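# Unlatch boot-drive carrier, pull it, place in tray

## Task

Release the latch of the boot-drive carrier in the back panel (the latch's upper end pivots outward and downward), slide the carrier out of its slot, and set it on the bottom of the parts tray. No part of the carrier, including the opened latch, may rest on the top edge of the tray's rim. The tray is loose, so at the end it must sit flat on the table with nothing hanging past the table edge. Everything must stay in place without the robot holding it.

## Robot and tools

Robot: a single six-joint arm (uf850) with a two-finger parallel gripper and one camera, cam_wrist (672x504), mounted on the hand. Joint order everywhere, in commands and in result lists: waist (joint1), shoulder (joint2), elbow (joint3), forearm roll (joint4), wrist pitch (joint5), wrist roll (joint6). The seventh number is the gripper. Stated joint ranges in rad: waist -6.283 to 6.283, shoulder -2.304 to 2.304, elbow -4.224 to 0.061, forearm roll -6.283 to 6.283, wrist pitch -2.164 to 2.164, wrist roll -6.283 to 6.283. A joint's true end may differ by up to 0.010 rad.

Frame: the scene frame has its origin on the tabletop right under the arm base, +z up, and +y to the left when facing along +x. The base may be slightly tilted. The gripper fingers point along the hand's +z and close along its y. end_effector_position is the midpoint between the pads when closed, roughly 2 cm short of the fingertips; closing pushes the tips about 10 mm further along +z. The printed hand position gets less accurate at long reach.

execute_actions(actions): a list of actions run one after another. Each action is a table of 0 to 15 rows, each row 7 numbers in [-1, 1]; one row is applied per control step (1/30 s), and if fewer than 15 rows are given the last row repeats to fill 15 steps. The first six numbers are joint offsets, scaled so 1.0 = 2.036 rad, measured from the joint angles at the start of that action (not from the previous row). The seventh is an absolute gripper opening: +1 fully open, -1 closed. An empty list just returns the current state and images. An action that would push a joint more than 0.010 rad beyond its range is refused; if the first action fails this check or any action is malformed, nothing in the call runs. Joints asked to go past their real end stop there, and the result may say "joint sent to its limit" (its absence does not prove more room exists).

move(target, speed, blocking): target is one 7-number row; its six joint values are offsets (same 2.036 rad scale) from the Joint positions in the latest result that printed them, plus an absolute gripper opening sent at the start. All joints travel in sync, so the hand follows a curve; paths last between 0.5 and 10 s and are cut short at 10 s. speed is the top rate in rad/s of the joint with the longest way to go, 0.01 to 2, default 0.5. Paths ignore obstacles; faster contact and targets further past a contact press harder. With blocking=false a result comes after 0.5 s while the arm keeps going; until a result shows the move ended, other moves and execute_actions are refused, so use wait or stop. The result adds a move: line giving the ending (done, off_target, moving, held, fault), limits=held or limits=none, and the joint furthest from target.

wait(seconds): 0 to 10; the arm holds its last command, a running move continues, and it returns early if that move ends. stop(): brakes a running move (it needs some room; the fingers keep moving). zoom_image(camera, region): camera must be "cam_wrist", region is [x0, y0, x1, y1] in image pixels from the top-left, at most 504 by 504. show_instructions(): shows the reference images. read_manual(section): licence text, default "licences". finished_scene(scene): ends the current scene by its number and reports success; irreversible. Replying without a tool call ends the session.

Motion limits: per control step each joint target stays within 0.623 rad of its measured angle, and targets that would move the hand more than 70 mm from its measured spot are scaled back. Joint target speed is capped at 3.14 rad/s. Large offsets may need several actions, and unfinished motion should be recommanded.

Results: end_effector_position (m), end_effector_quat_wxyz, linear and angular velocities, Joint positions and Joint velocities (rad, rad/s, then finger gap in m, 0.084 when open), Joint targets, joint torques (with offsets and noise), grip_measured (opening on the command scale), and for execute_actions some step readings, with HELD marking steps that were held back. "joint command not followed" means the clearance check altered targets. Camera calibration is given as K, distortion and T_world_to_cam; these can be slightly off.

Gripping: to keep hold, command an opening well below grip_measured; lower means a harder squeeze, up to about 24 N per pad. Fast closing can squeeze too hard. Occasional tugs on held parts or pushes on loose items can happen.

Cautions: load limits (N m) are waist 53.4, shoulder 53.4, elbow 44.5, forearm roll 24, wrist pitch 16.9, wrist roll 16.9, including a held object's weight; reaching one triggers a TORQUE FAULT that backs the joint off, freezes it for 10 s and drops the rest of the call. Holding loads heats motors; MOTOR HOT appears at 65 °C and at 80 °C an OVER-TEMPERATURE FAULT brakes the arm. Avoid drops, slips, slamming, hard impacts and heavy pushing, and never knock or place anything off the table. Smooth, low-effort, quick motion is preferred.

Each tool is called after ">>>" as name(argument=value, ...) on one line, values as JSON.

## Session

>>> execute_actions(actions=[])

>>> show_instructions()

Scene clock: 0.00 s.
end_effector_position=(+0.4863, +0.0190, +0.3079) grip_measured=+1.00 end_effector_quat_wxyz=(-0.014, +0.900, +0.435, -0.022) end_effector_velocity=(+0.000, +0.000, -0.000) end_effector_angular_velocity=(-0.001, +0.000, +0.001)
Joint names: [waist, shoulder, elbow, forearm roll, wrist pitch, wrist roll]
Joint positions: [-0.476 -0.745 -1.095  0.842 -1.063 -2.18   0.084]
Joint velocities: [ 0.001  0.001 -0.    -0.     0.001  0.001 -0.   ]
Joint torques (N m, as the arm reports them, + toward a larger angle): no reading
Joint targets: [-0.476 -0.745 -1.095 0.842 -1.063 -2.180]
camera_calibration (this result's frames):
cam_wrist: T_world_to_cam=[[0.789927, -0.613069, -0.0127169, -0.342889], [-0.613011, -0.790029, 0.00850396, 0.384245], [-0.0152602, 0.00107808, -0.999883, 0.448154], [0, 0, 0, 1]] pos_world=[0.513243, 0.0928664, 0.440474]

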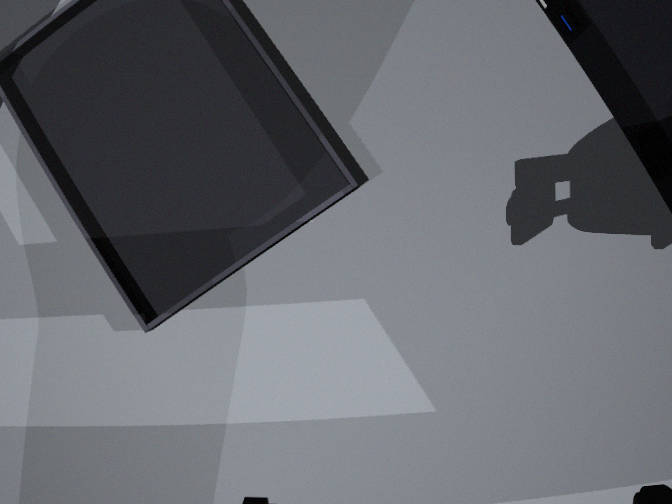

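Reference images for this scene: manual page 1, manual page 2.

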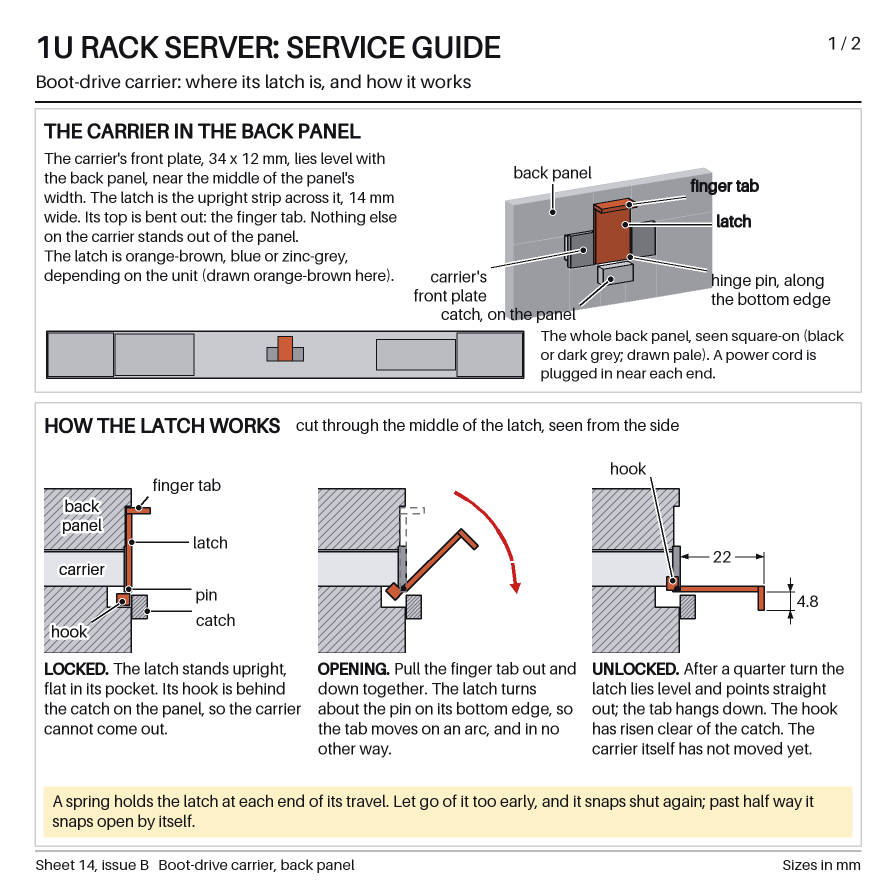

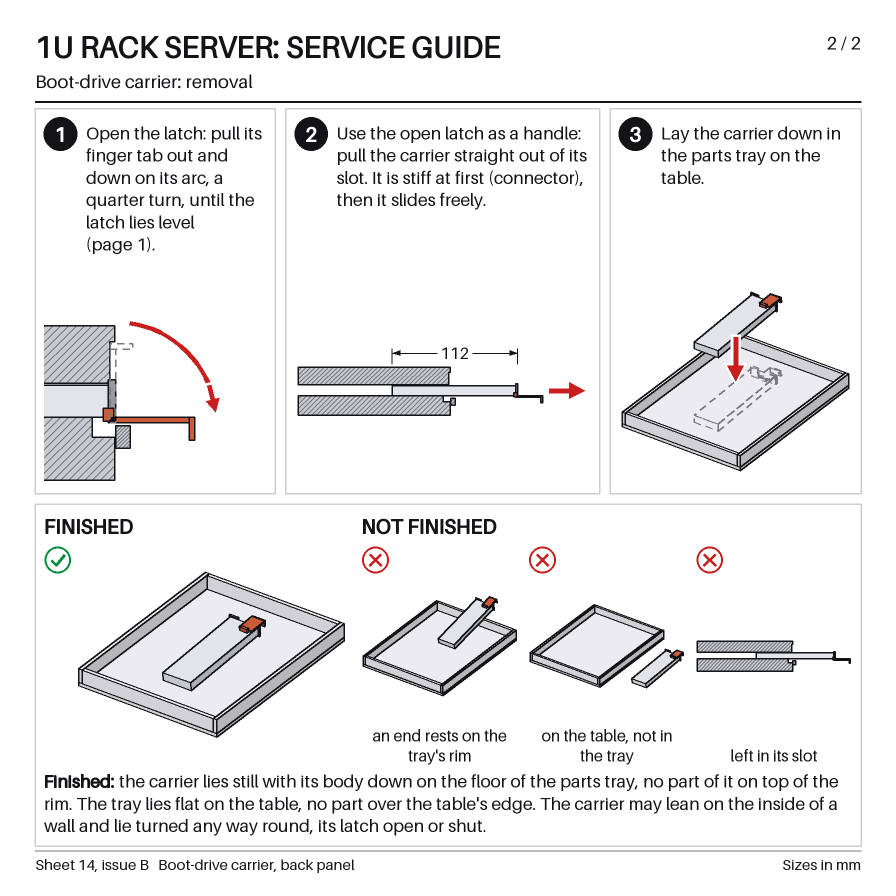

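>>> move(target=[0.014,-0.0621,-0.1038,0.0198,-0.0119,0.4699,-0.4], speed=1.0)

Scene clock: 28.50 s.
end_effector_position=(+0.5605, -0.0043, +0.3099) grip_measured=-0.42 end_effector_quat_wxyz=(-0.000, +1.000, +0.001, -0.000) end_effector_velocity=(+0.000, -0.000, +0.000) end_effector_angular_velocity=(-0.000, -0.000, -0.004)
Joint names: [waist, shoulder, elbow, forearm roll, wrist pitch, wrist roll]
Joint positions: [-0.447 -0.871 -1.307  0.883 -1.088 -1.223  0.026]
Joint velocities: [-0.    -0.    -0.001  0.     0.     0.004 -0.   ]
Joint torques (N m, as the arm reports them, + toward a larger angle): [-22.69  28.04 -17.27   0.37  -0.44   0.93]
Joint targets: [-0.447 -0.871 -1.307 0.883 -1.088 -1.223]
move: done; limits=none; farthest joint: the waist, 0.000 radians from its target (0.028 radians at the start)
camera_calibration (this result's frames):
cam_wrist: T_world_to_cam=[[0.0105895, -0.999417, 0.0324699, 0.00534447], [-0.999795, -0.0111433, -0.0169209, 0.639381], [0.0172729, -0.032284, -0.999329, 0.432758], [0, 0, 0, 1]] pos_world=[0.631718, 0.0264373, 0.443113]

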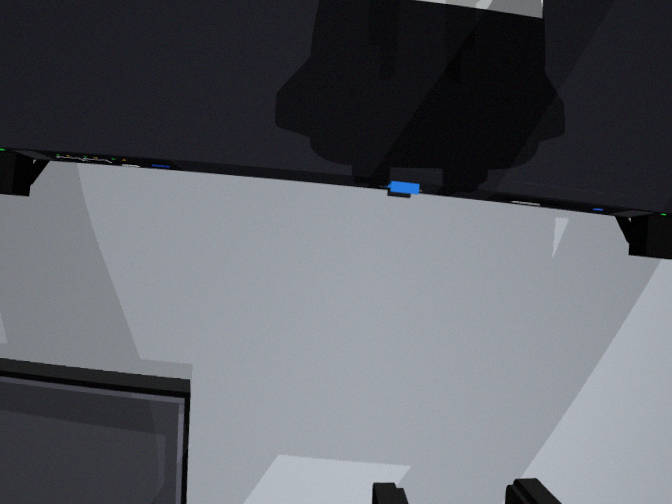

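>>> zoom_image(camera="cam_wrist", region=[375,165,435,210])

>>> zoom_image(camera="cam_wrist", region=[370,464,550,504])

>>> zoom_image(camera="cam_wrist", region=[0,130,60,170])

>>> zoom_image(camera="cam_wrist", region=[612,195,672,235])

Region (375, 165, 435, 210) of cam_wrist's 672x504 image, scaled by 8.400, with more detail than that image has; it fills the top 378 rows of this view, and the rest is white.

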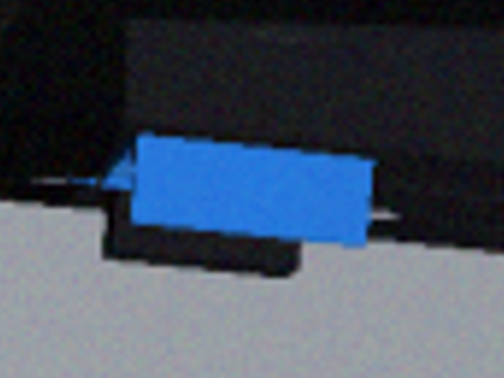

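Region (370, 464, 550, 504) of cam_wrist's 672x504 image, scaled by 2.800, with more detail than that image has.

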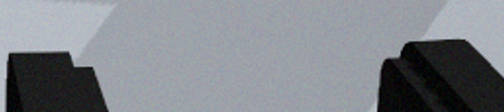

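Region (0, 130, 60, 170) of cam_wrist's 672x504 image, scaled by 8.400, with more detail than that image has.

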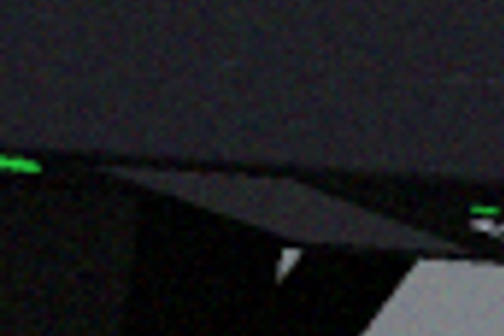

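Region (612, 195, 672, 235) of cam_wrist's 672x504 image, scaled by 8.400, with more detail than that image has.

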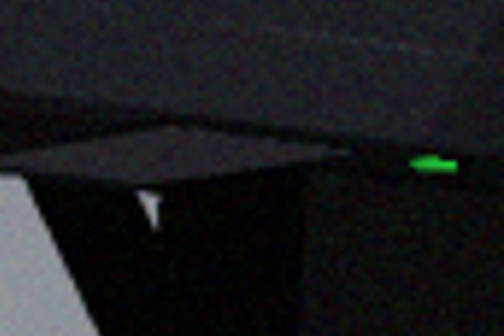

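>>> move(target=[0.11655,-0.12451,-0.07642,0.11837,0.06257,0.02269,-0.4], speed=0.3)

Scene clock: 65.10 s.
end_effector_position=(+0.6251, -0.0066, +0.1352) grip_measured=-0.42 end_effector_quat_wxyz=(-0.000, +0.999, -0.042, -0.000) end_effector_velocity=(-0.000, -0.000, -0.002) end_effector_angular_velocity=(-0.001, +0.001, -0.001)
Joint names: [waist, shoulder, elbow, forearm roll, wrist pitch, wrist roll]
Joint positions: [-0.21  -1.124 -1.462  1.123 -0.96  -1.177  0.026]
Joint velocities: [ 0.003 -0.003 -0.001  0.002  0.002 -0.     0.   ]
Joint torques (N m, as the arm reports them, + toward a larger angle): [-25.53  31.22 -14.91   0.72  -0.2    0.86]
Joint targets: [-0.210 -1.124 -1.462 1.123 -0.960 -1.177]
move: done; limits=none; farthest joint: the waist, 0.001 radians from its target (0.238 radians at the start)
camera_calibration (this result's frames):
cam_wrist: T_world_to_cam=[[-0.0751087, -0.996651, 0.032328, 0.0617276], [-0.997068, 0.0745846, -0.0171258, 0.699855], [0.0146573, -0.0335195, -0.999331, 0.258564], [0, 0, 0, 1]] pos_world=[0.698649, 0.0179894, 0.268381]

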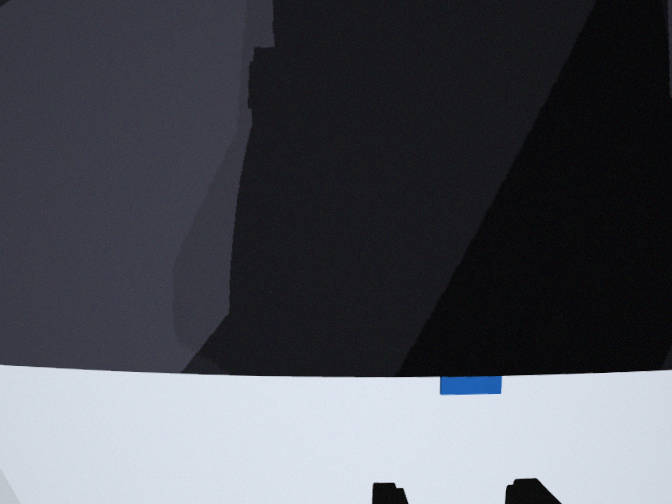

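>>> zoom_image(camera="cam_wrist", region=[430,365,510,405])

Region (430, 365, 510, 405) of cam_wrist's 672x504 image, scaled by 6.300, with more detail than that image has.

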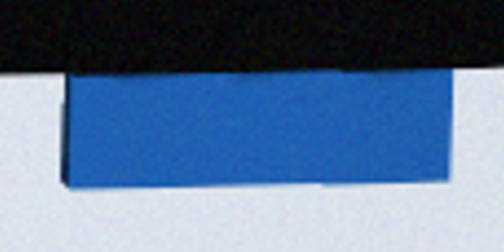

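>>> move(target=[0.00108,-0.01751,-0.04288,-0.01459,-0.011,0.02768,-0.4], speed=0.14)

>>> zoom_image(camera="cam_wrist", region=[390,464,530,504])

Scene clock: 112.87 s.
end_effector_position=(+0.6483, -0.0091, +0.1391) grip_measured=-0.42 end_effector_quat_wxyz=(-0.000, +0.999, -0.042, -0.000) end_effector_velocity=(+0.001, +0.000, +0.000) end_effector_angular_velocity=(-0.001, +0.000, +0.001)
Joint names: [waist, shoulder, elbow, forearm roll, wrist pitch, wrist roll]
Joint positions: [-0.208 -1.16  -1.549  1.094 -0.983 -1.121  0.026]
Joint velocities: [ 0.001 -0.001 -0.003 -0.001 -0.     0.002  0.   ]
Joint torques (N m, as the arm reports them, + toward a larger angle): [-26.84  31.63 -15.62   0.22  -0.27   0.88]
Joint targets: [-0.208 -1.160 -1.549 1.094 -0.983 -1.121]
move: done; limits=none; farthest joint: the waist, 0.000 radians from its target (0.002 radians at the start)
camera_calibration (this result's frames):
cam_wrist: T_world_to_cam=[[-0.0751272, -0.996652, 0.0322448, 0.0608548], [-0.997066, 0.074604, -0.0171353, 0.723238], [0.0146724, -0.0334375, -0.999333, 0.26203], [0, 0, 0, 1]] pos_world=[0.721843, 0.0154562, 0.272285]

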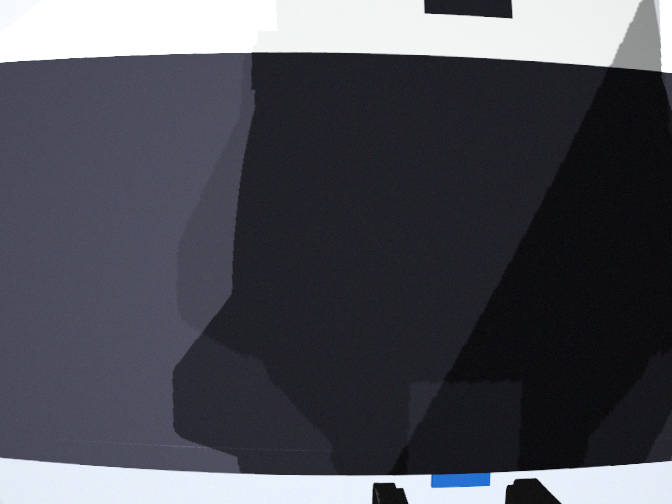

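Region (390, 464, 530, 504) of cam_wrist's 672x504 image, scaled by 3.600, with more detail than that image has; it fills the top 144 rows of this view, and the rest is white.

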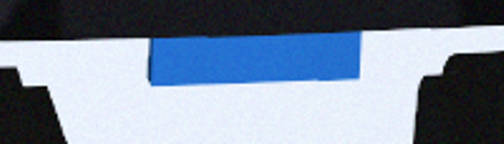

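>>> execute_actions(actions=[[[0.00004,-0.00033,-0.00069,-0.00019,-0.00015,0.00039,-0.45],[0.00007,-0.00066,-0.00137,-0.00038,-0.0003,0.00078,-0.48],[0.00011,-0.00099,-0.00206,-0.00057,-0.00044,0.00118,-0.5],[0.00014,-0.00132,-0.00274,-0.00076,-0.00059,0.00157,-0.52],[0.00018,-0.00165,-0.00343,-0.00095,-0.00074,0.00196,-0.54],[0.00021,-0.00198,-0.00412,-0.00113,-0.00089,0.00235,-0.56],[0.00025,-0.00231,-0.0048,-0.00132,-0.00104,0.00274,-0.57],[0.00028,-0.00264,-0.00549,-0.00151,-0.00118,0.00314,-0.58],[0.00032,-0.00297,-0.00617,-0.0017,-0.00133,0.00353,-0.58],[0.00035,-0.0033,-0.00686,-0.00189,-0.00148,0.00392,-0.58]],[[0,0,0,0,0,0,-0.6],[0,0,0,0,0,0,-0.62],[0,0,0,0,0,0,-0.64],[0,0,0,0,0,0,-0.66],[0,0,0,0,0,0,-0.68],[0,0,0,0,0,0,-0.7],[0,0,0,0,0,0,-0.72],[0,0,0,0,0,0,-0.74],[0,0,0,0,0,0,-0.76],[0,0,0,0,0,0,-0.79],[0,0,0,0,0,0,-0.82],[0,0,0,0,0,0,-0.85],[0,0,0,0,0,0,-0.88],[0,0,0,0,0,0,-0.9]]])

Scene clock: 133.40 s.
end_effector_position=(+0.6514, -0.0097, +0.1390) grip_measured=-0.76 end_effector_quat_wxyz=(-0.000, +0.999, -0.042, -0.000) end_effector_velocity=(-0.000, -0.000, -0.000) end_effector_angular_velocity=(-0.000, +0.001, -0.001)
Joint names: [waist, shoulder, elbow, forearm roll, wrist pitch, wrist roll]
Joint positions: [-0.208 -1.166 -1.562  1.09  -0.985 -1.114  0.011]
Joint velocities: [ 0.    -0.     0.    -0.     0.     0.001 -0.   ]
Joint torques (N m, as the arm reports them, + toward a larger angle): [-26.29  32.92 -14.78   0.51  -0.33   0.82]
Joint targets: [-0.208 -1.166 -1.562 1.090 -0.985 -1.114]
Step readings (joint positions; steps 1 to 15: 1st action; 16 to 30: 2nd action):
0: [-0.208 -1.160 -1.549 1.094 -0.983 -1.121]
1: [-0.208 -1.160 -1.549 1.094 -0.983 -1.121]
2: [-0.208 -1.160 -1.549 1.093 -0.983 -1.121]
4: [-0.208 -1.160 -1.550 1.093 -0.983 -1.120]
8: [-0.208 -1.162 -1.555 1.092 -0.984 -1.118]
15: [-0.208 -1.166 -1.562 1.090 -0.985 -1.114]
16: [-0.208 -1.166 -1.562 1.090 -0.985 -1.114]
17: [-0.208 -1.166 -1.562 1.090 -0.985 -1.114]
19: [-0.208 -1.166 -1.562 1.090 -0.985 -1.114]
23: [-0.208 -1.166 -1.562 1.090 -0.985 -1.114]
30: Joint positions above
camera_calibration (this result's frames):
cam_wrist: T_world_to_cam=[[-0.0751346, -0.996646, 0.0324139, 0.0604529], [-0.997066, 0.0746103, -0.0170949, 0.726397], [0.0146191, -0.0336032, -0.999328, 0.261984], [0, 0, 0, 1]] pos_world=[0.724978, 0.014857, 0.272266]

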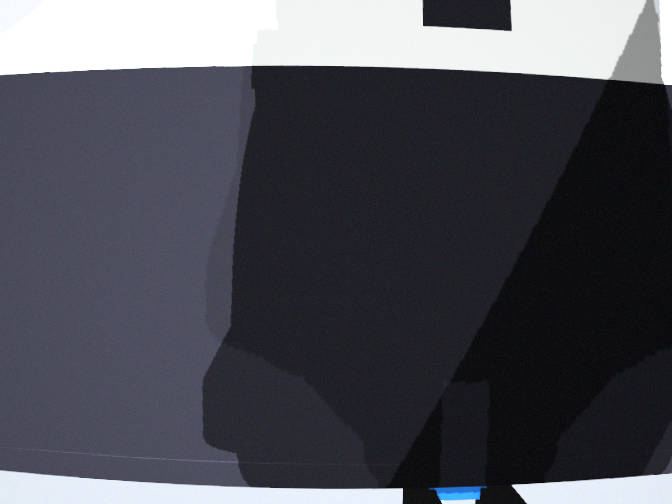

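>>> execute_actions(actions=[[[0,0,0,0,0,0,-0.7],[0,0,0,0,0,0,-0.64],[0,0,0,0,0,0,-0.6],[0,0,0,0,0,0,-0.6],[0,0,0,0,0,0,-0.6],[0.00007,-0.00038,-0.00086,-0.00023,-0.00019,0.00053,-0.6],[0.00014,-0.00077,-0.00171,-0.00046,-0.00038,0.00105,-0.6],[0.00021,-0.00115,-0.00257,-0.00069,-0.00057,0.00158,-0.6]],[[0,0,0,0,0,0,-0.62],[0,0,0,0,0,0,-0.64],[0,0,0,0,0,0,-0.66],[0,0,0,0,0,0,-0.68],[0,0,0,0,0,0,-0.7],[0,0,0,0,0,0,-0.72],[0,0,0,0,0,0,-0.74],[0,0,0,0,0,0,-0.76],[0,0,0,0,0,0,-0.79],[0,0,0,0,0,0,-0.82],[0,0,0,0,0,0,-0.85],[0,0,0,0,0,0,-0.88],[0,0,0,0,0,0,-0.9]]])

Scene clock: 143.63 s.
end_effector_position=(+0.6525, -0.0098, +0.1390) grip_measured=-0.74 end_effector_quat_wxyz=(-0.000, +0.999, -0.042, -0.000) end_effector_velocity=(+0.000, -0.000, +0.000) end_effector_angular_velocity=(-0.001, -0.001, +0.000)
Joint names: [waist, shoulder, elbow, forearm roll, wrist pitch, wrist roll]
Joint positions: [-0.207 -1.168 -1.566  1.089 -0.987 -1.111  0.011]
Joint velocities: [ 0.     0.    -0.     0.     0.001 -0.    -0.   ]
Joint torques (N m, as the arm reports them, + toward a larger angle): [-24.82  35.14 -15.3    1.54  -0.06   1.08]
Joint targets: [-0.207 -1.168 -1.566 1.089 -0.987 -1.111]
Step readings (joint positions; steps 1 to 15: 1st action; 16 to 30: 2nd action):
0: [-0.208 -1.166 -1.562 1.090 -0.985 -1.114]
1: [-0.208 -1.166 -1.562 1.090 -0.985 -1.114]
2: [-0.208 -1.166 -1.562 1.090 -0.985 -1.114]
4: [-0.208 -1.166 -1.562 1.090 -0.985 -1.114]
8: [-0.208 -1.166 -1.562 1.090 -0.986 -1.113]
15: [-0.207 -1.168 -1.566 1.089 -0.987 -1.111]
16: [-0.207 -1.168 -1.566 1.089 -0.987 -1.111]
17: [-0.207 -1.168 -1.566 1.089 -0.987 -1.111]
19: [-0.207 -1.168 -1.566 1.089 -0.987 -1.111]
23: [-0.207 -1.168 -1.566 1.089 -0.987 -1.111]
30: Joint positions above
camera_calibration (this result's frames):
cam_wrist: T_world_to_cam=[[-0.0752232, -0.996645, 0.0322592, 0.0605298], [-0.997064, 0.0747123, -0.0167637, 0.727418], [0.0142973, -0.0334255, -0.999339, 0.262111], [0, 0, 0, 1]] pos_world=[0.726088, 0.0147409, 0.272179]

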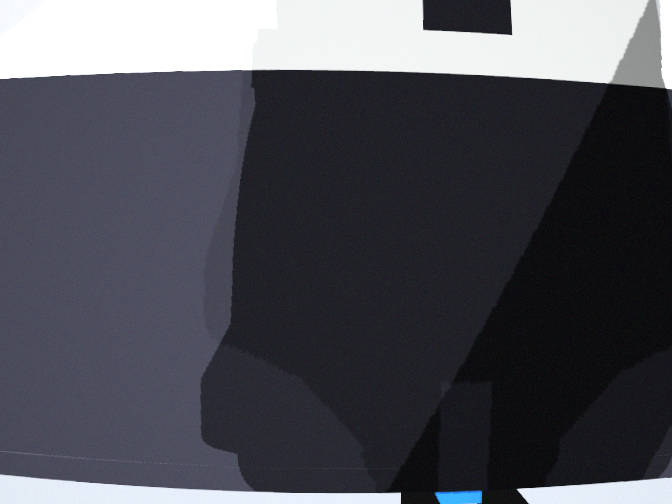

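>>> execute_actions(actions=[[[0,0.00048,0.00127,0.00048,0.00035,-0.00086,-0.95],[0,0.00097,0.00254,0.00095,0.0007,-0.00171,-0.95],[0,0.00145,0.0038,0.00143,0.00105,-0.00257,-0.95],[0,0.00193,0.00507,0.0019,0.0014,-0.00343,-0.95],[0,0.00241,0.00634,0.00238,0.00176,-0.00428,-0.95],[-0.00004,0.0029,0.0076,0.00286,0.00211,-0.00514,-0.95],[-0.00005,0.00338,0.00887,0.00333,0.00246,-0.006,-0.95],[-0.00006,0.00386,0.01014,0.00381,0.00281,-0.00685,-0.95]],[[0.0001,0.00033,0.00111,0.00057,0.00039,-0.00084,-0.95],[0.0002,0.00066,0.00223,0.00114,0.00078,-0.00168,-0.95],[0.0003,0.00098,0.00334,0.0017,0.00117,-0.00252,-0.95],[0.0004,0.00131,0.00445,0.00227,0.00156,-0.00336,-0.95],[0.00051,0.00164,0.00556,0.00284,0.00194,-0.00419,-0.95],[0.00061,0.00197,0.00668,0.0034,0.00233,-0.00503,-0.95],[0.00071,0.00229,0.00779,0.00397,0.00272,-0.00587,-0.95],[0.00081,0.00262,0.0089,0.00454,0.00311,-0.00671,-0.95]]])

>>> zoom_image(camera="cam_wrist", region=[380,424,550,504])

Scene clock: 163.37 s.
end_effector_position=(+0.6428, -0.0090, +0.1350) grip_measured=-0.74 end_effector_quat_wxyz=(-0.000, +0.999, -0.042, -0.000) end_effector_velocity=(-0.002, +0.000, -0.002) end_effector_angular_velocity=(-0.001, -0.001, +0.001)
Joint names: [waist, shoulder, elbow, forearm roll, wrist pitch, wrist roll]
Joint positions: [-0.206 -1.155 -1.53   1.105 -0.975 -1.137  0.012]
Joint velocities: [ 0.001  0.003  0.01   0.006  0.005 -0.008  0.   ]
Joint torques (N m, as the arm reports them, + toward a larger angle): [-26.    32.12 -15.65   1.34  -0.14   0.96]
Joint targets: [-0.206 -1.155 -1.529 1.105 -0.975 -1.138]
Step readings (joint positions; steps 1 to 15: 1st action; 16 to 30: 2nd action):
0: [-0.207 -1.168 -1.566 1.089 -0.987 -1.111]
1: [-0.207 -1.168 -1.566 1.089 -0.987 -1.111]
2: [-0.207 -1.168 -1.566 1.089 -0.986 -1.111]
4: [-0.207 -1.167 -1.564 1.090 -0.985 -1.113]
8: [-0.207 -1.164 -1.556 1.093 -0.983 -1.118]
15: [-0.207 -1.160 -1.547 1.096 -0.981 -1.124]
16: [-0.207 -1.160 -1.546 1.096 -0.981 -1.124]
17: [-0.207 -1.160 -1.546 1.096 -0.981 -1.125]
19: [-0.207 -1.160 -1.544 1.097 -0.980 -1.126]
23: [-0.207 -1.158 -1.538 1.101 -0.978 -1.131]
30: Joint positions above
camera_calibration (this result's frames):
cam_wrist: T_world_to_cam=[[-0.0750528, -0.99667, 0.0318681, 0.0606941], [-0.997073, 0.0745399, -0.0169886, 0.717708], [0.0145566, -0.0330499, -0.999348, 0.258169], [0, 0, 0, 1]] pos_world=[0.716405, 0.0155265, 0.268259]

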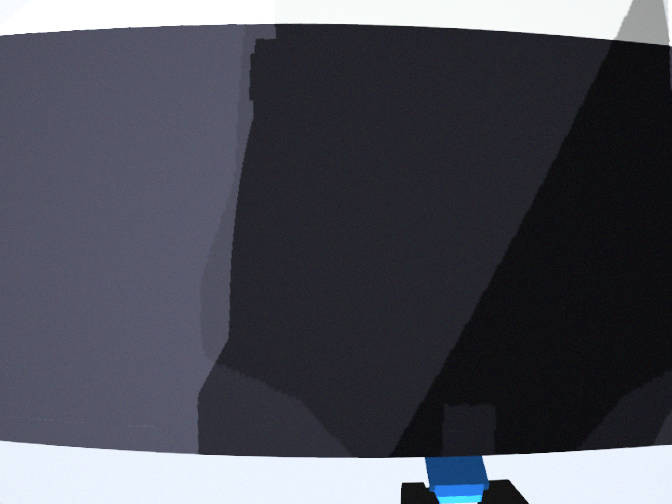

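Region (380, 424, 550, 504) of cam_wrist's 672x504 image, scaled by 2.965, with more detail than that image has; it fills the top 237 rows of this view, and the rest is white.

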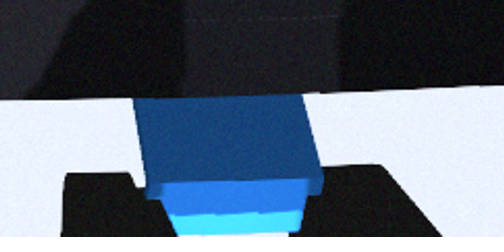

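The latch is following. I'll finish the arc and release.

>>> execute_actions(actions=[[[0.00022,0.00013,0.00087,0.00064,0.0004,-0.00077,-0.95],[0.00044,0.00026,0.00173,0.00127,0.00081,-0.00153,-0.95],[0.00066,0.00039,0.0026,0.00191,0.00122,-0.0023,-0.95],[0.00088,0.00053,0.00346,0.00255,0.00162,-0.00306,-0.95],[0.0011,0.00066,0.00433,0.00318,0.00203,-0.00383,-0.95],[0.00132,0.00079,0.00519,0.00382,0.00243,-0.00459,-0.95],[0.00154,0.00092,0.00606,0.00445,0.00284,-0.00536,-0.95],[0.00176,0.00105,0.00692,0.00509,0.00324,-0.00612,-0.95]],[[0.00031,-0.00006,0.00056,0.00064,0.00038,-0.00063,-0.95],[0.00061,-0.00013,0.00111,0.00128,0.00076,-0.00125,-0.95],[0.00092,-0.00019,0.00167,0.00191,0.00114,-0.00188,-0.95],[0.00123,-0.00025,0.00223,0.00255,0.00153,-0.0025,-0.95],[0.00153,-0.00031,0.00278,0.00319,0.00191,-0.00313,-0.95],[0.00184,-0.00038,0.00334,0.00383,0.00229,-0.00376,-0.95],[0.00214,-0.00044,0.00389,0.00446,0.00267,-0.00438,-0.95],[0.00245,-0.0005,0.00445,0.0051,0.00305,-0.00501,-0.95]],[[0.00037,-0.00024,0.00023,0.0006,0.00034,-0.00045,-0.95],[0.00074,-0.00048,0.00046,0.0012,0.00067,-0.0009,-0.95],[0.0011,-0.00072,0.00069,0.00179,0.00101,-0.00136,-0.95],[0.00147,-0.00096,0.00092,0.00239,0.00135,-0.00181,-0.95],[0.00184,-0.0012,0.00114,0.00299,0.00168,-0.00226,-0.95],[0.00221,-0.00144,0.00137,0.00359,0.00202,-0.00272,-0.95],[0.00257,-0.00168,0.0016,0.00418,0.00235,-0.00317,-0.95],[0.00294,-0.00192,0.00183,0.00478,0.00269,-0.00362,-0.95]],[[0,0,0,0,0,0,-0.8],[0,0,0,0,0,0,-0.75],[0,0,0,0,0,0,-0.7],[0,0,0,0,0,0,-0.67],[0,0,0,0,0,0,-0.64],[0,0,0,0,0,0,-0.6],[0,0,0,0,0,0,-0.55],[0,0,0,0,0,0,-0.5]]])

>>> zoom_image(camera="cam_wrist", region=[370,404,550,504])

Scene clock: 180.50 s.
end_effector_position=(+0.6351, -0.0083, +0.1209) grip_measured=-0.52 end_effector_quat_wxyz=(-0.000, +0.999, -0.042, -0.001) end_effector_velocity=(-0.003, -0.000, -0.001) end_effector_angular_velocity=(+0.004, +0.005, -0.003)
Joint names: [waist, shoulder, elbow, forearm roll, wrist pitch, wrist roll]
Joint positions: [-0.192 -1.158 -1.504  1.133 -0.958 -1.165  0.021]
Joint velocities: [-0.    -0.001  0.004 -0.002 -0.003  0.     0.   ]
Joint torques (N m, as the arm reports them, + toward a larger angle): [-26.14  35.71 -15.42   0.18  -0.23   0.95]
Joint targets: [-0.192 -1.158 -1.503 1.133 -0.959 -1.165]
Step readings (joint positions; steps 1 to 15: 1st action; 16 to 30: 2nd action; 31 to 45: 3rd action; 46 to 60: 4th action):
0: [-0.206 -1.155 -1.529 1.105 -0.975 -1.138]
1: [-0.206 -1.155 -1.529 1.105 -0.975 -1.138]
2: [-0.206 -1.155 -1.529 1.105 -0.975 -1.138]
4: [-0.205 -1.155 -1.527 1.106 -0.974 -1.139]
8: [-0.204 -1.154 -1.522 1.110 -0.972 -1.143]
15: [-0.202 -1.154 -1.516 1.114 -0.969 -1.149]
16: [-0.202 -1.153 -1.516 1.115 -0.969 -1.149]
17: [-0.202 -1.153 -1.516 1.115 -0.969 -1.149]
19: [-0.202 -1.154 -1.515 1.116 -0.969 -1.150]
23: [-0.200 -1.154 -1.511 1.119 -0.967 -1.154]
30: [-0.198 -1.155 -1.507 1.124 -0.964 -1.158]
31: [-0.198 -1.155 -1.507 1.124 -0.964 -1.158]
32: [-0.197 -1.155 -1.507 1.124 -0.963 -1.159]
34: [-0.197 -1.155 -1.507 1.125 -0.963 -1.159]
38: [-0.195 -1.157 -1.505 1.129 -0.961 -1.162]
45: [-0.192 -1.158 -1.503 1.133 -0.959 -1.165]
46: [-0.192 -1.158 -1.503 1.133 -0.959 -1.165]
47: [-0.192 -1.158 -1.503 1.133 -0.959 -1.165]
49: [-0.192 -1.158 -1.503 1.133 -0.959 -1.165]
53: [-0.192 -1.158 -1.505 1.134 -0.957 -1.165]
60: Joint positions above
camera_calibration (this result's frames):
cam_wrist: T_world_to_cam=[[-0.0750408, -0.996659, 0.0322562, 0.0611199], [-0.99708, 0.0745356, -0.0165892, 0.709677], [0.0141295, -0.0334069, -0.999342, 0.244498], [0, 0, 0, 1]] pos_world=[0.708737, 0.0161874, 0.254138]

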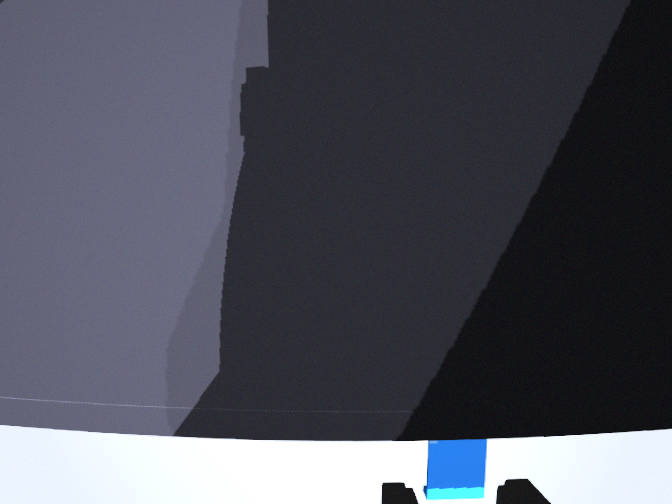

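Region (370, 404, 550, 504) of cam_wrist's 672x504 image, scaled by 2.800, with more detail than that image has.

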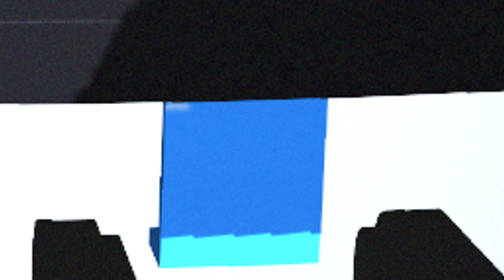

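>>> move(target=[0.00747,-0.01552,-0.0223,0.00196,-0.0004,0.00884,-0.55], speed=0.1)

>>> execute_actions(actions=[[[0,0,0,0,0,0,-0.6],[0,0,0,0,0,0,-0.63],[0,0,0,0,0,0,-0.66],[0,0,0,0,0,0,-0.68],[0,0,0,0,0,0,-0.7],[0,0,0,0,0,0,-0.72],[0,0,0,0,0,0,-0.74],[0,0,0,0,0,0,-0.76],[0,0,0,0,0,0,-0.79],[0,0,0,0,0,0,-0.82],[0,0,0,0,0,0,-0.85],[0,0,0,0,0,0,-0.88],[0,0,0,0,0,0,-0.92],[0,0,0,0,0,0,-0.96],[0,0,0,0,0,0,-1]]])

Scene clock: 221.40 s.
end_effector_position=(+0.6461, -0.0097, +0.1100) grip_measured=-0.57 end_effector_quat_wxyz=(-0.000, +0.999, -0.042, -0.000) end_effector_velocity=(+0.000, +0.000, -0.000) end_effector_angular_velocity=(+0.001, -0.000, -0.001)
Joint names: [waist, shoulder, elbow, forearm roll, wrist pitch, wrist roll]
Joint positions: [-0.177 -1.19  -1.549  1.137 -0.959 -1.147  0.019]
Joint velocities: [ 0.    -0.001 -0.001  0.001 -0.001  0.001  0.   ]
Joint torques (N m, as the arm reports them, + toward a larger angle): [-28.26  33.81 -15.19   0.19  -0.43   0.84]
Joint targets: [-0.177 -1.190 -1.549 1.137 -0.959 -1.147]
move: done; limits=none; farthest joint: the waist, 0.000 radians from its target (0.015 radians at the start)
camera_calibration (this result's frames):
cam_wrist: T_world_to_cam=[[-0.0750781, -0.996649, 0.0324634, 0.0609443], [-0.997075, 0.0745642, -0.0167609, 0.720553], [0.0142841, -0.0336269, -0.999332, 0.233298], [0, 0, 0, 1]] pos_world=[0.719689, 0.0148577, 0.243241]

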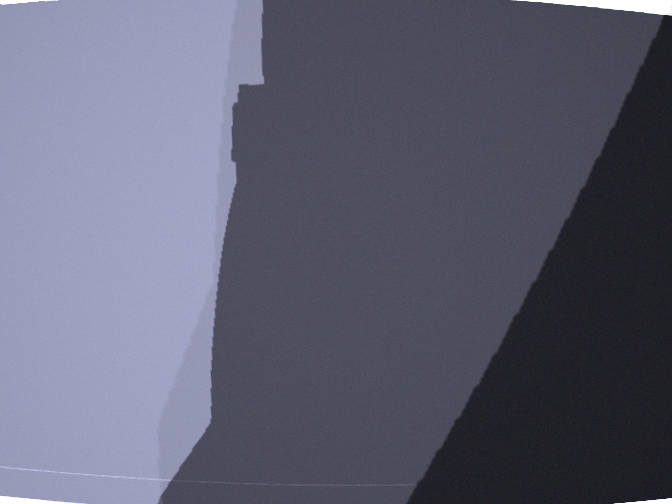

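Scene clock: 221.90 s.
end_effector_position=(+0.6461, -0.0097, +0.1100) grip_measured=-0.70 end_effector_quat_wxyz=(-0.000, +0.999, -0.042, -0.000) end_effector_velocity=(+0.000, +0.000, +0.000) end_effector_angular_velocity=(+0.001, -0.000, -0.000)
Joint names: [waist, shoulder, elbow, forearm roll, wrist pitch, wrist roll]
Joint positions: [-0.177 -1.19  -1.549  1.137 -0.959 -1.147  0.013]
Joint velocities: [-0.     0.    -0.001  0.    -0.001  0.001 -0.   ]
Joint torques (N m, as the arm reports them, + toward a larger angle): [-27.14  36.27 -13.9    0.49  -0.37   0.91]
Joint targets: [-0.177 -1.190 -1.549 1.137 -0.959 -1.147]
Step readings (joint positions):
0: [-0.177 -1.190 -1.549 1.137 -0.959 -1.147]
1: [-0.177 -1.190 -1.549 1.137 -0.959 -1.147]
2: [-0.177 -1.190 -1.549 1.137 -0.959 -1.147]
4: [-0.177 -1.190 -1.549 1.137 -0.959 -1.147]
8: [-0.177 -1.190 -1.549 1.137 -0.959 -1.147]
15: Joint positions above
camera_calibration (this result's frames):
cam_wrist: T_world_to_cam=[[-0.075076, -0.996649, 0.0324701, 0.0609396], [-0.997076, 0.074562, -0.0167609, 0.720553], [0.0142837, -0.0336334, -0.999332, 0.233297], [0, 0, 0, 1]] pos_world=[0.719688, 0.0148561, 0.243239]

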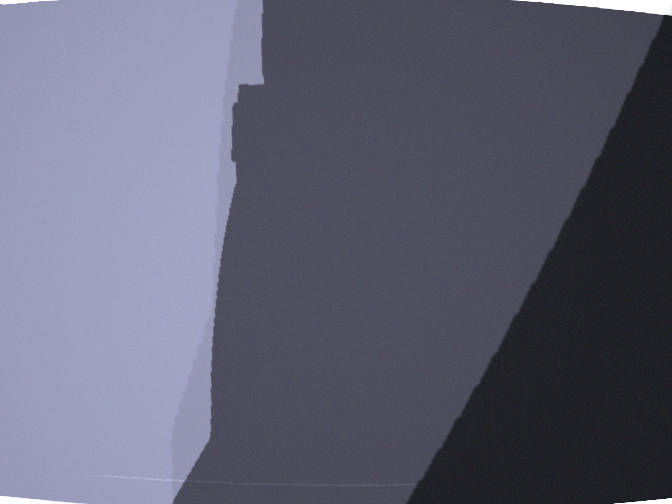

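>>> move(target=[-0.00396,0.02354,0.05427,0.01686,0.01125,-0.03528,-1], speed=0.06)

Scene clock: 229.47 s.
end_effector_position=(+0.6163, -0.0071, +0.1101) grip_measured=-0.70 end_effector_quat_wxyz=(-0.000, +0.999, -0.042, -0.000) end_effector_velocity=(+0.000, +0.000, +0.000) end_effector_angular_velocity=(-0.000, -0.001, +0.001)
Joint names: [waist, shoulder, elbow, forearm roll, wrist pitch, wrist roll]
Joint positions: [-0.185 -1.142 -1.439  1.172 -0.936 -1.219  0.013]
Joint velocities: [ 0.     0.002  0.001  0.     0.    -0.001 -0.   ]
Joint torques (N m, as the arm reports them, + toward a larger angle): [-22.78  32.09 -13.82   0.18  -0.39   0.9 ]
Joint targets: [-0.185 -1.142 -1.439 1.172 -0.936 -1.219]
move: done; limits=none; farthest joint: the waist, 0.000 radians from its target (0.008 radians at the start)
camera_calibration (this result's frames):
cam_wrist: T_world_to_cam=[[-0.075039, -0.996653, 0.0324266, 0.0612673], [-0.997078, 0.0745243, -0.0168003, 0.690646], [0.0143275, -0.0335925, -0.999333, 0.233798], [0, 0, 0, 1]] pos_world=[0.689875, 0.0174462, 0.243259]

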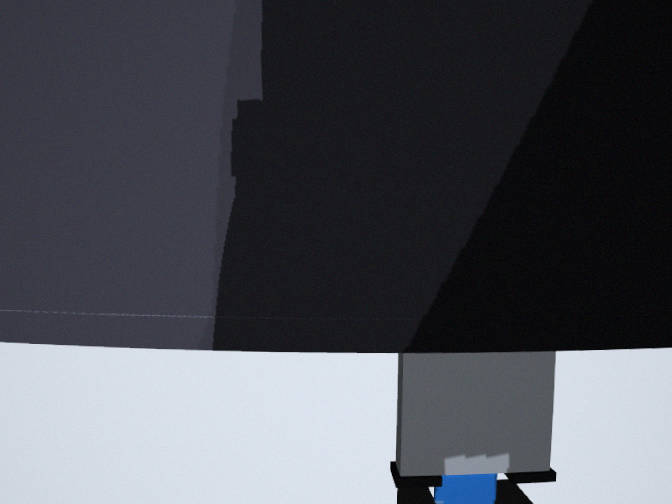

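>>> move(target=[-0.00593,0.02756,0.06651,0.02214,0.0129,-0.04614,-1], speed=0.14)

>>> execute_actions(actions=[[[0,0,0,0,0,0,-0.8],[0,0,0,0,0,0,-0.72],[0,0,0,0,0,0,-0.68],[0,0,0,0,0,0,-0.64],[0,0,0,0,0,0,-0.58],[0,0,0,0,0,0,-0.5],[0,0,0,0,0,0,-0.4],[0,0,0,0,0,0,-0.3],[0,0,0,0,0,0,-0.2],[0,0,0,0,0,0,-0.1],[0,0,0,0,0,0,0],[0,0,0,0,0,0,0.08]]])

Scene clock: 241.97 s.
end_effector_position=(+0.5766, -0.0037, +0.1101) grip_measured=-0.70 end_effector_quat_wxyz=(-0.000, +0.999, -0.042, -0.000) end_effector_velocity=(-0.001, +0.001, -0.000) end_effector_angular_velocity=(+0.001, +0.001, +0.000)
Joint names: [waist, shoulder, elbow, forearm roll, wrist pitch, wrist roll]
Joint positions: [-0.197 -1.086 -1.304  1.217 -0.91  -1.313  0.013]
Joint velocities: [ 0.001  0.001  0.003  0.001 -0.    -0.001  0.   ]
Joint torques (N m, as the arm reports them, + toward a larger angle): [-23.69  31.87 -14.08  -0.17  -0.34   0.89]
Joint targets: [-0.197 -1.086 -1.303 1.217 -0.910 -1.313]
move: done; limits=none; farthest joint: the waist, 0.000 radians from its target (0.012 radians at the start)
camera_calibration (this result's frames):
cam_wrist: T_world_to_cam=[[-0.0750039, -0.996658, 0.0323526, 0.0616428], [-0.997079, 0.0744884, -0.0168553, 0.650807], [0.014389, -0.0335223, -0.999334, 0.234458], [0, 0, 0, 1]] pos_world=[0.650156, 0.0208188, 0.243277]

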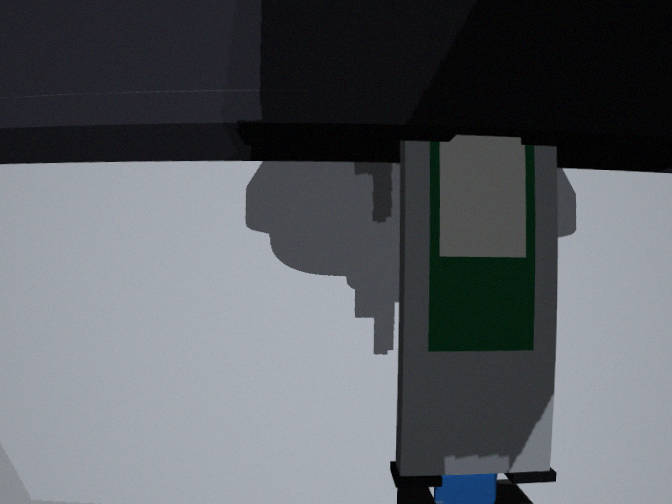

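Scene clock: 242.47 s.
end_effector_position=(+0.5766, -0.0037, +0.1101) grip_measured=+0.05 end_effector_quat_wxyz=(-0.000, +0.999, -0.042, -0.000) end_effector_velocity=(+0.000, -0.000, -0.000) end_effector_angular_velocity=(-0.002, -0.000, +0.001)
Joint names: [waist, shoulder, elbow, forearm roll, wrist pitch, wrist roll]
Joint positions: [-0.197 -1.086 -1.304  1.217 -0.91  -1.313  0.046]
Joint velocities: [ 0.    -0.    -0.001 -0.     0.002 -0.     0.014]
Joint torques (N m, as the arm reports them, + toward a larger angle): [-24.09  32.96 -14.73   0.41  -0.05   0.79]
Joint targets: [-0.197 -1.086 -1.304 1.217 -0.910 -1.313]
Step readings (joint positions):
0: [-0.197 -1.086 -1.304 1.217 -0.910 -1.313]
1: [-0.197 -1.086 -1.304 1.217 -0.910 -1.313]
2: [-0.197 -1.086 -1.304 1.217 -0.910 -1.313]
4: [-0.197 -1.086 -1.304 1.217 -0.910 -1.313]
8: [-0.197 -1.086 -1.304 1.217 -0.910 -1.313]
15: Joint positions above
camera_calibration (this result's frames):
cam_wrist: T_world_to_cam=[[-0.0750001, -0.996659, 0.0323541, 0.0616399], [-0.99708, 0.0744844, -0.0168643, 0.650812], [0.014398, -0.0335244, -0.999334, 0.234459], [0, 0, 0, 1]] pos_world=[0.650158, 0.0208187, 0.243284]

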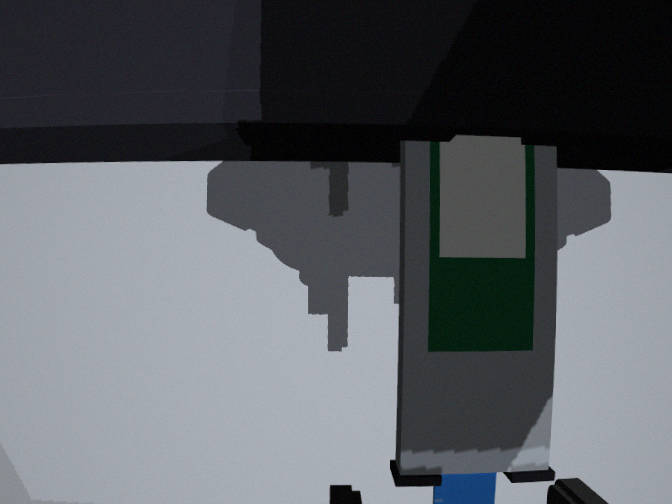

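>>> move(target=[0.00165,-0.04293,-0.11881,-0.04969,-0.02957,0.08671,0.08], speed=0.27)

>>> execute_actions(actions=[[[0,0,0,0,0,0,0],[0,0,0,0,0,0,-0.06],[0,0,0,0,0,0,-0.12],[0,0,0,0,0,0,-0.17],[0,0,0,0,0,0,-0.21],[0,0,0,0,0,0,-0.24],[0,0,0,0,0,0,-0.27],[0,0,0,0,0,0,-0.3],[0,0,0,0,0,0,-0.33],[0,0,0,0,0,0,-0.36],[0,0,0,0,0,0,-0.4],[0,0,0,0,0,0,-0.44],[0,0,0,0,0,0,-0.49],[0,0,0,0,0,0,-0.54],[0,0,0,0,0,0,-0.6]]])

Scene clock: 260.40 s.
end_effector_position=(+0.6461, -0.0097, +0.1248) grip_measured=+0.07 end_effector_quat_wxyz=(-0.000, +0.999, -0.042, -0.001) end_effector_velocity=(+0.002, +0.000, +0.001) end_effector_angular_velocity=(-0.000, -0.001, +0.001)
Joint names: [waist, shoulder, elbow, forearm roll, wrist pitch, wrist roll]
Joint positions: [-0.194 -1.173 -1.545  1.116 -0.97  -1.136  0.047]
Joint velocities: [-0.    -0.    -0.004 -0.001 -0.001  0.002 -0.   ]
Joint torques (N m, as the arm reports them, + toward a larger angle): [-28.98  34.93 -14.71   0.53  -0.25   0.97]
Joint targets: [-0.194 -1.173 -1.546 1.115 -0.970 -1.136]
move: done; limits=none; farthest joint: the elbow, 0.001 radians from its target (0.242 radians at the start)
camera_calibration (this result's frames):
cam_wrist: T_world_to_cam=[[-0.0751321, -0.996651, 0.0322835, 0.0605374], [-0.997072, 0.0746236, -0.0166787, 0.720851], [0.0142137, -0.0334421, -0.99934, 0.248059], [0, 0, 0, 1]] pos_world=[0.719763, 0.0148378, 0.257963]

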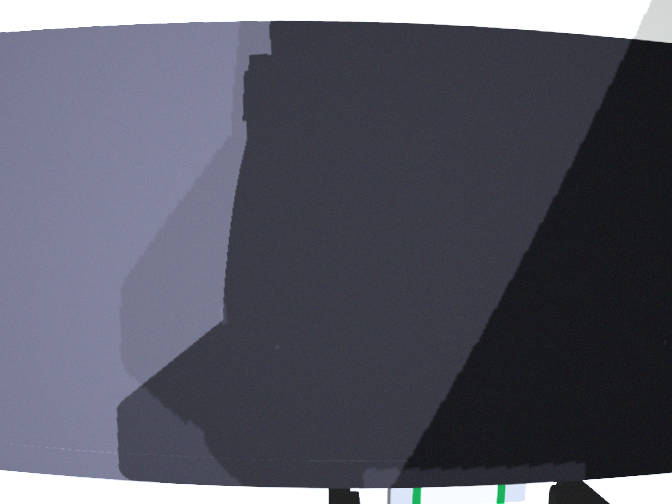

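Scene clock: 260.90 s.
end_effector_position=(+0.6461, -0.0097, +0.1248) grip_measured=-0.29 end_effector_quat_wxyz=(-0.000, +0.999, -0.042, -0.001) end_effector_velocity=(+0.000, +0.000, +0.000) end_effector_angular_velocity=(-0.000, -0.001, -0.000)
Joint names: [waist, shoulder, elbow, forearm roll, wrist pitch, wrist roll]
Joint positions: [-0.194 -1.173 -1.545  1.116 -0.97  -1.136  0.032]
Joint velocities: [ 0.    -0.    -0.001  0.     0.     0.001 -0.   ]
Joint torques (N m, as the arm reports them, + toward a larger angle): [-29.88  34.84 -14.19   0.47  -0.1    1.1 ]
Joint targets: [-0.194 -1.173 -1.545 1.116 -0.970 -1.136]
Step readings (joint positions):
0: [-0.194 -1.173 -1.545 1.116 -0.970 -1.136]
1: [-0.194 -1.173 -1.545 1.116 -0.970 -1.136]
2: [-0.194 -1.173 -1.545 1.116 -0.970 -1.136]
4: [-0.194 -1.173 -1.545 1.116 -0.970 -1.136]
8: [-0.194 -1.173 -1.545 1.116 -0.970 -1.136]
15: Joint positions above
camera_calibration (this result's frames):
cam_wrist: T_world_to_cam=[[-0.0750668, -0.996659, 0.0321824, 0.0605369], [-0.997078, 0.0745608, -0.0166458, 0.720845], [0.0141906, -0.0333379, -0.999343, 0.248107], [0, 0, 0, 1]] pos_world=[0.719762, 0.0148593, 0.257995]

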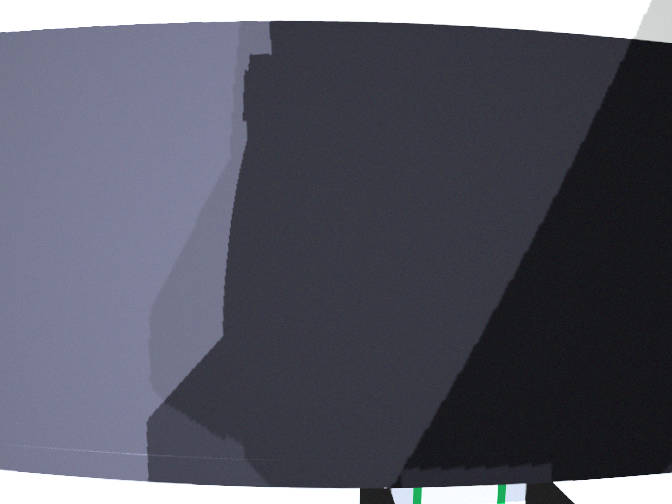

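>>> move(target=[-0.00437,0.02384,0.05416,0.01568,0.01164,-0.03439,-0.7], speed=0.15)

>>> move(target=[-0.00646,0.02795,0.06636,0.02058,0.01341,-0.04496,-0.7], speed=0.18)

Scene clock: 283.57 s.
end_effector_position=(+0.6164, -0.0071, +0.1249) grip_measured=-0.29 end_effector_quat_wxyz=(-0.000, +0.999, -0.042, -0.000) end_effector_velocity=(-0.000, +0.000, +0.000) end_effector_angular_velocity=(+0.001, -0.000, +0.000)
Joint names: [waist, shoulder, elbow, forearm roll, wrist pitch, wrist roll]
Joint positions: [-0.202 -1.125 -1.435  1.147 -0.947 -1.206  0.032]
Joint velocities: [-0.     0.001  0.002  0.001 -0.    -0.002 -0.   ]
Joint torques (N m, as the arm reports them, + toward a larger angle): [-28.72  33.59 -14.97   0.52  -0.2    0.58]
Joint targets: [-0.202 -1.125 -1.435 1.147 -0.947 -1.207]
move: done; limits=none; farthest joint: the elbow, 0.001 radians from its target (0.111 radians at the start)
camera_calibration (this result's frames):
cam_wrist: T_world_to_cam=[[-0.0749413, -0.996666, 0.0322637, 0.0607598], [-0.997084, 0.0744282, -0.0168213, 0.691032], [0.0143639, -0.0334302, -0.999338, 0.248578], [0, 0, 0, 1]] pos_world=[0.69, 0.017435, 0.258077]

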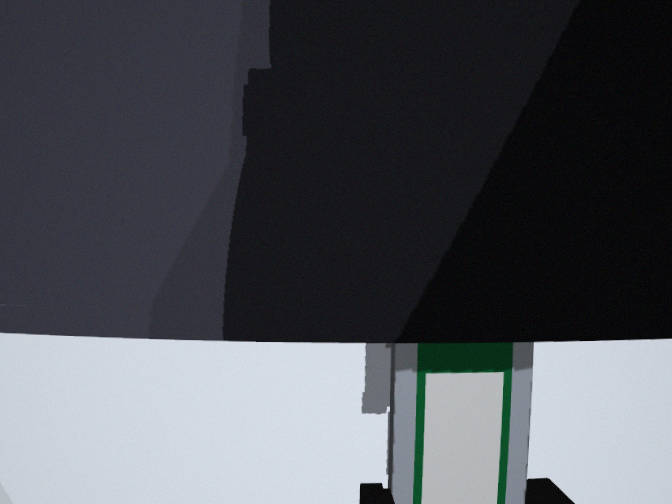

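Scene clock: 284.83 s.
end_effector_position=(+0.5768, -0.0037, +0.1249) grip_measured=-0.29 end_effector_quat_wxyz=(-0.000, +0.999, -0.042, -0.000) end_effector_velocity=(-0.001, +0.000, -0.000) end_effector_angular_velocity=(-0.000, +0.000, +0.000)
Joint names: [waist, shoulder, elbow, forearm roll, wrist pitch, wrist roll]
Joint positions: [-0.216 -1.068 -1.301  1.189 -0.919 -1.298  0.032]
Joint velocities: [ 0.     0.001  0.002  0.001  0.001 -0.002 -0.   ]
Joint torques (N m, as the arm reports them, + toward a larger angle): [-24.77  33.69 -14.46   0.8   -0.39   0.77]
Joint targets: [-0.216 -1.068 -1.300 1.189 -0.919 -1.298]
move: done; limits=none; farthest joint: the elbow, 0.001 radians from its target (0.135 radians at the start)
camera_calibration (this result's frames):
cam_wrist: T_world_to_cam=[[-0.0747653, -0.996683, 0.0321337, 0.0610681], [-0.997096, 0.0742495, -0.0169575, 0.651323], [0.0145153, -0.0333082, -0.99934, 0.249153], [0, 0, 0, 1]] pos_world=[0.65038, 0.020804, 0.258071]

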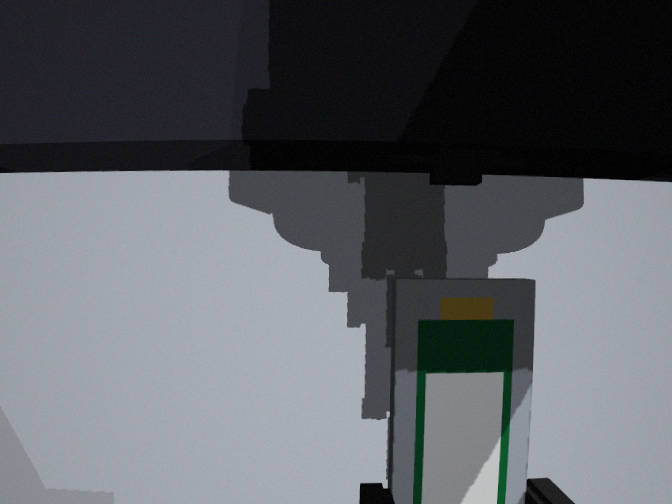

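>>> move(target=[0.1735,0.2439,0.2565,0.1727,0.0393,0.7632,-0.7], speed=1.1)

Scene clock: 293.30 s.
end_effector_position=(+0.4649, +0.2305, +0.0746) grip_measured=-0.29 end_effector_quat_wxyz=(+0.000, +0.679, -0.734, -0.001) end_effector_velocity=(-0.000, +0.001, +0.000) end_effector_angular_velocity=(+0.002, -0.000, -0.003)
Joint names: [waist, shoulder, elbow, forearm roll, wrist pitch, wrist roll]
Joint positions: [ 0.138 -0.572 -0.779  1.541 -0.839  0.256  0.032]
Joint velocities: [ 0.001  0.001  0.001  0.001 -0.002  0.003 -0.   ]
Joint torques (N m, as the arm reports them, + toward a larger angle): [-21.28  26.86 -10.81   0.73  -0.23   0.92]
Joint targets: [0.138 -0.572 -0.778 1.541 -0.839 0.256]
move: done; limits=none; farthest joint: the waist, 0.000 radians from its target (0.353 radians at the start)
camera_calibration (this result's frames):
cam_wrist: T_world_to_cam=[[-0.997067, 0.0685961, 0.0339406, 0.470856], [0.0680381, 0.997532, -0.0173314, -0.186457], [-0.0350457, -0.0149713, -0.999274, 0.22718], [0, 0, 0, 1]] pos_world=[0.490123, 0.157099, 0.207802]

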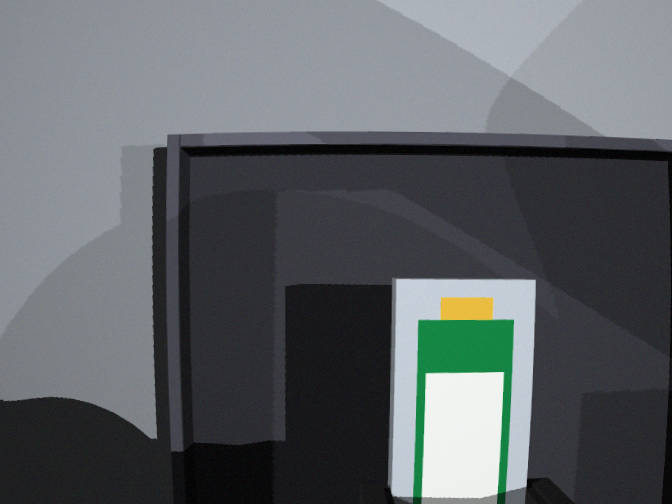

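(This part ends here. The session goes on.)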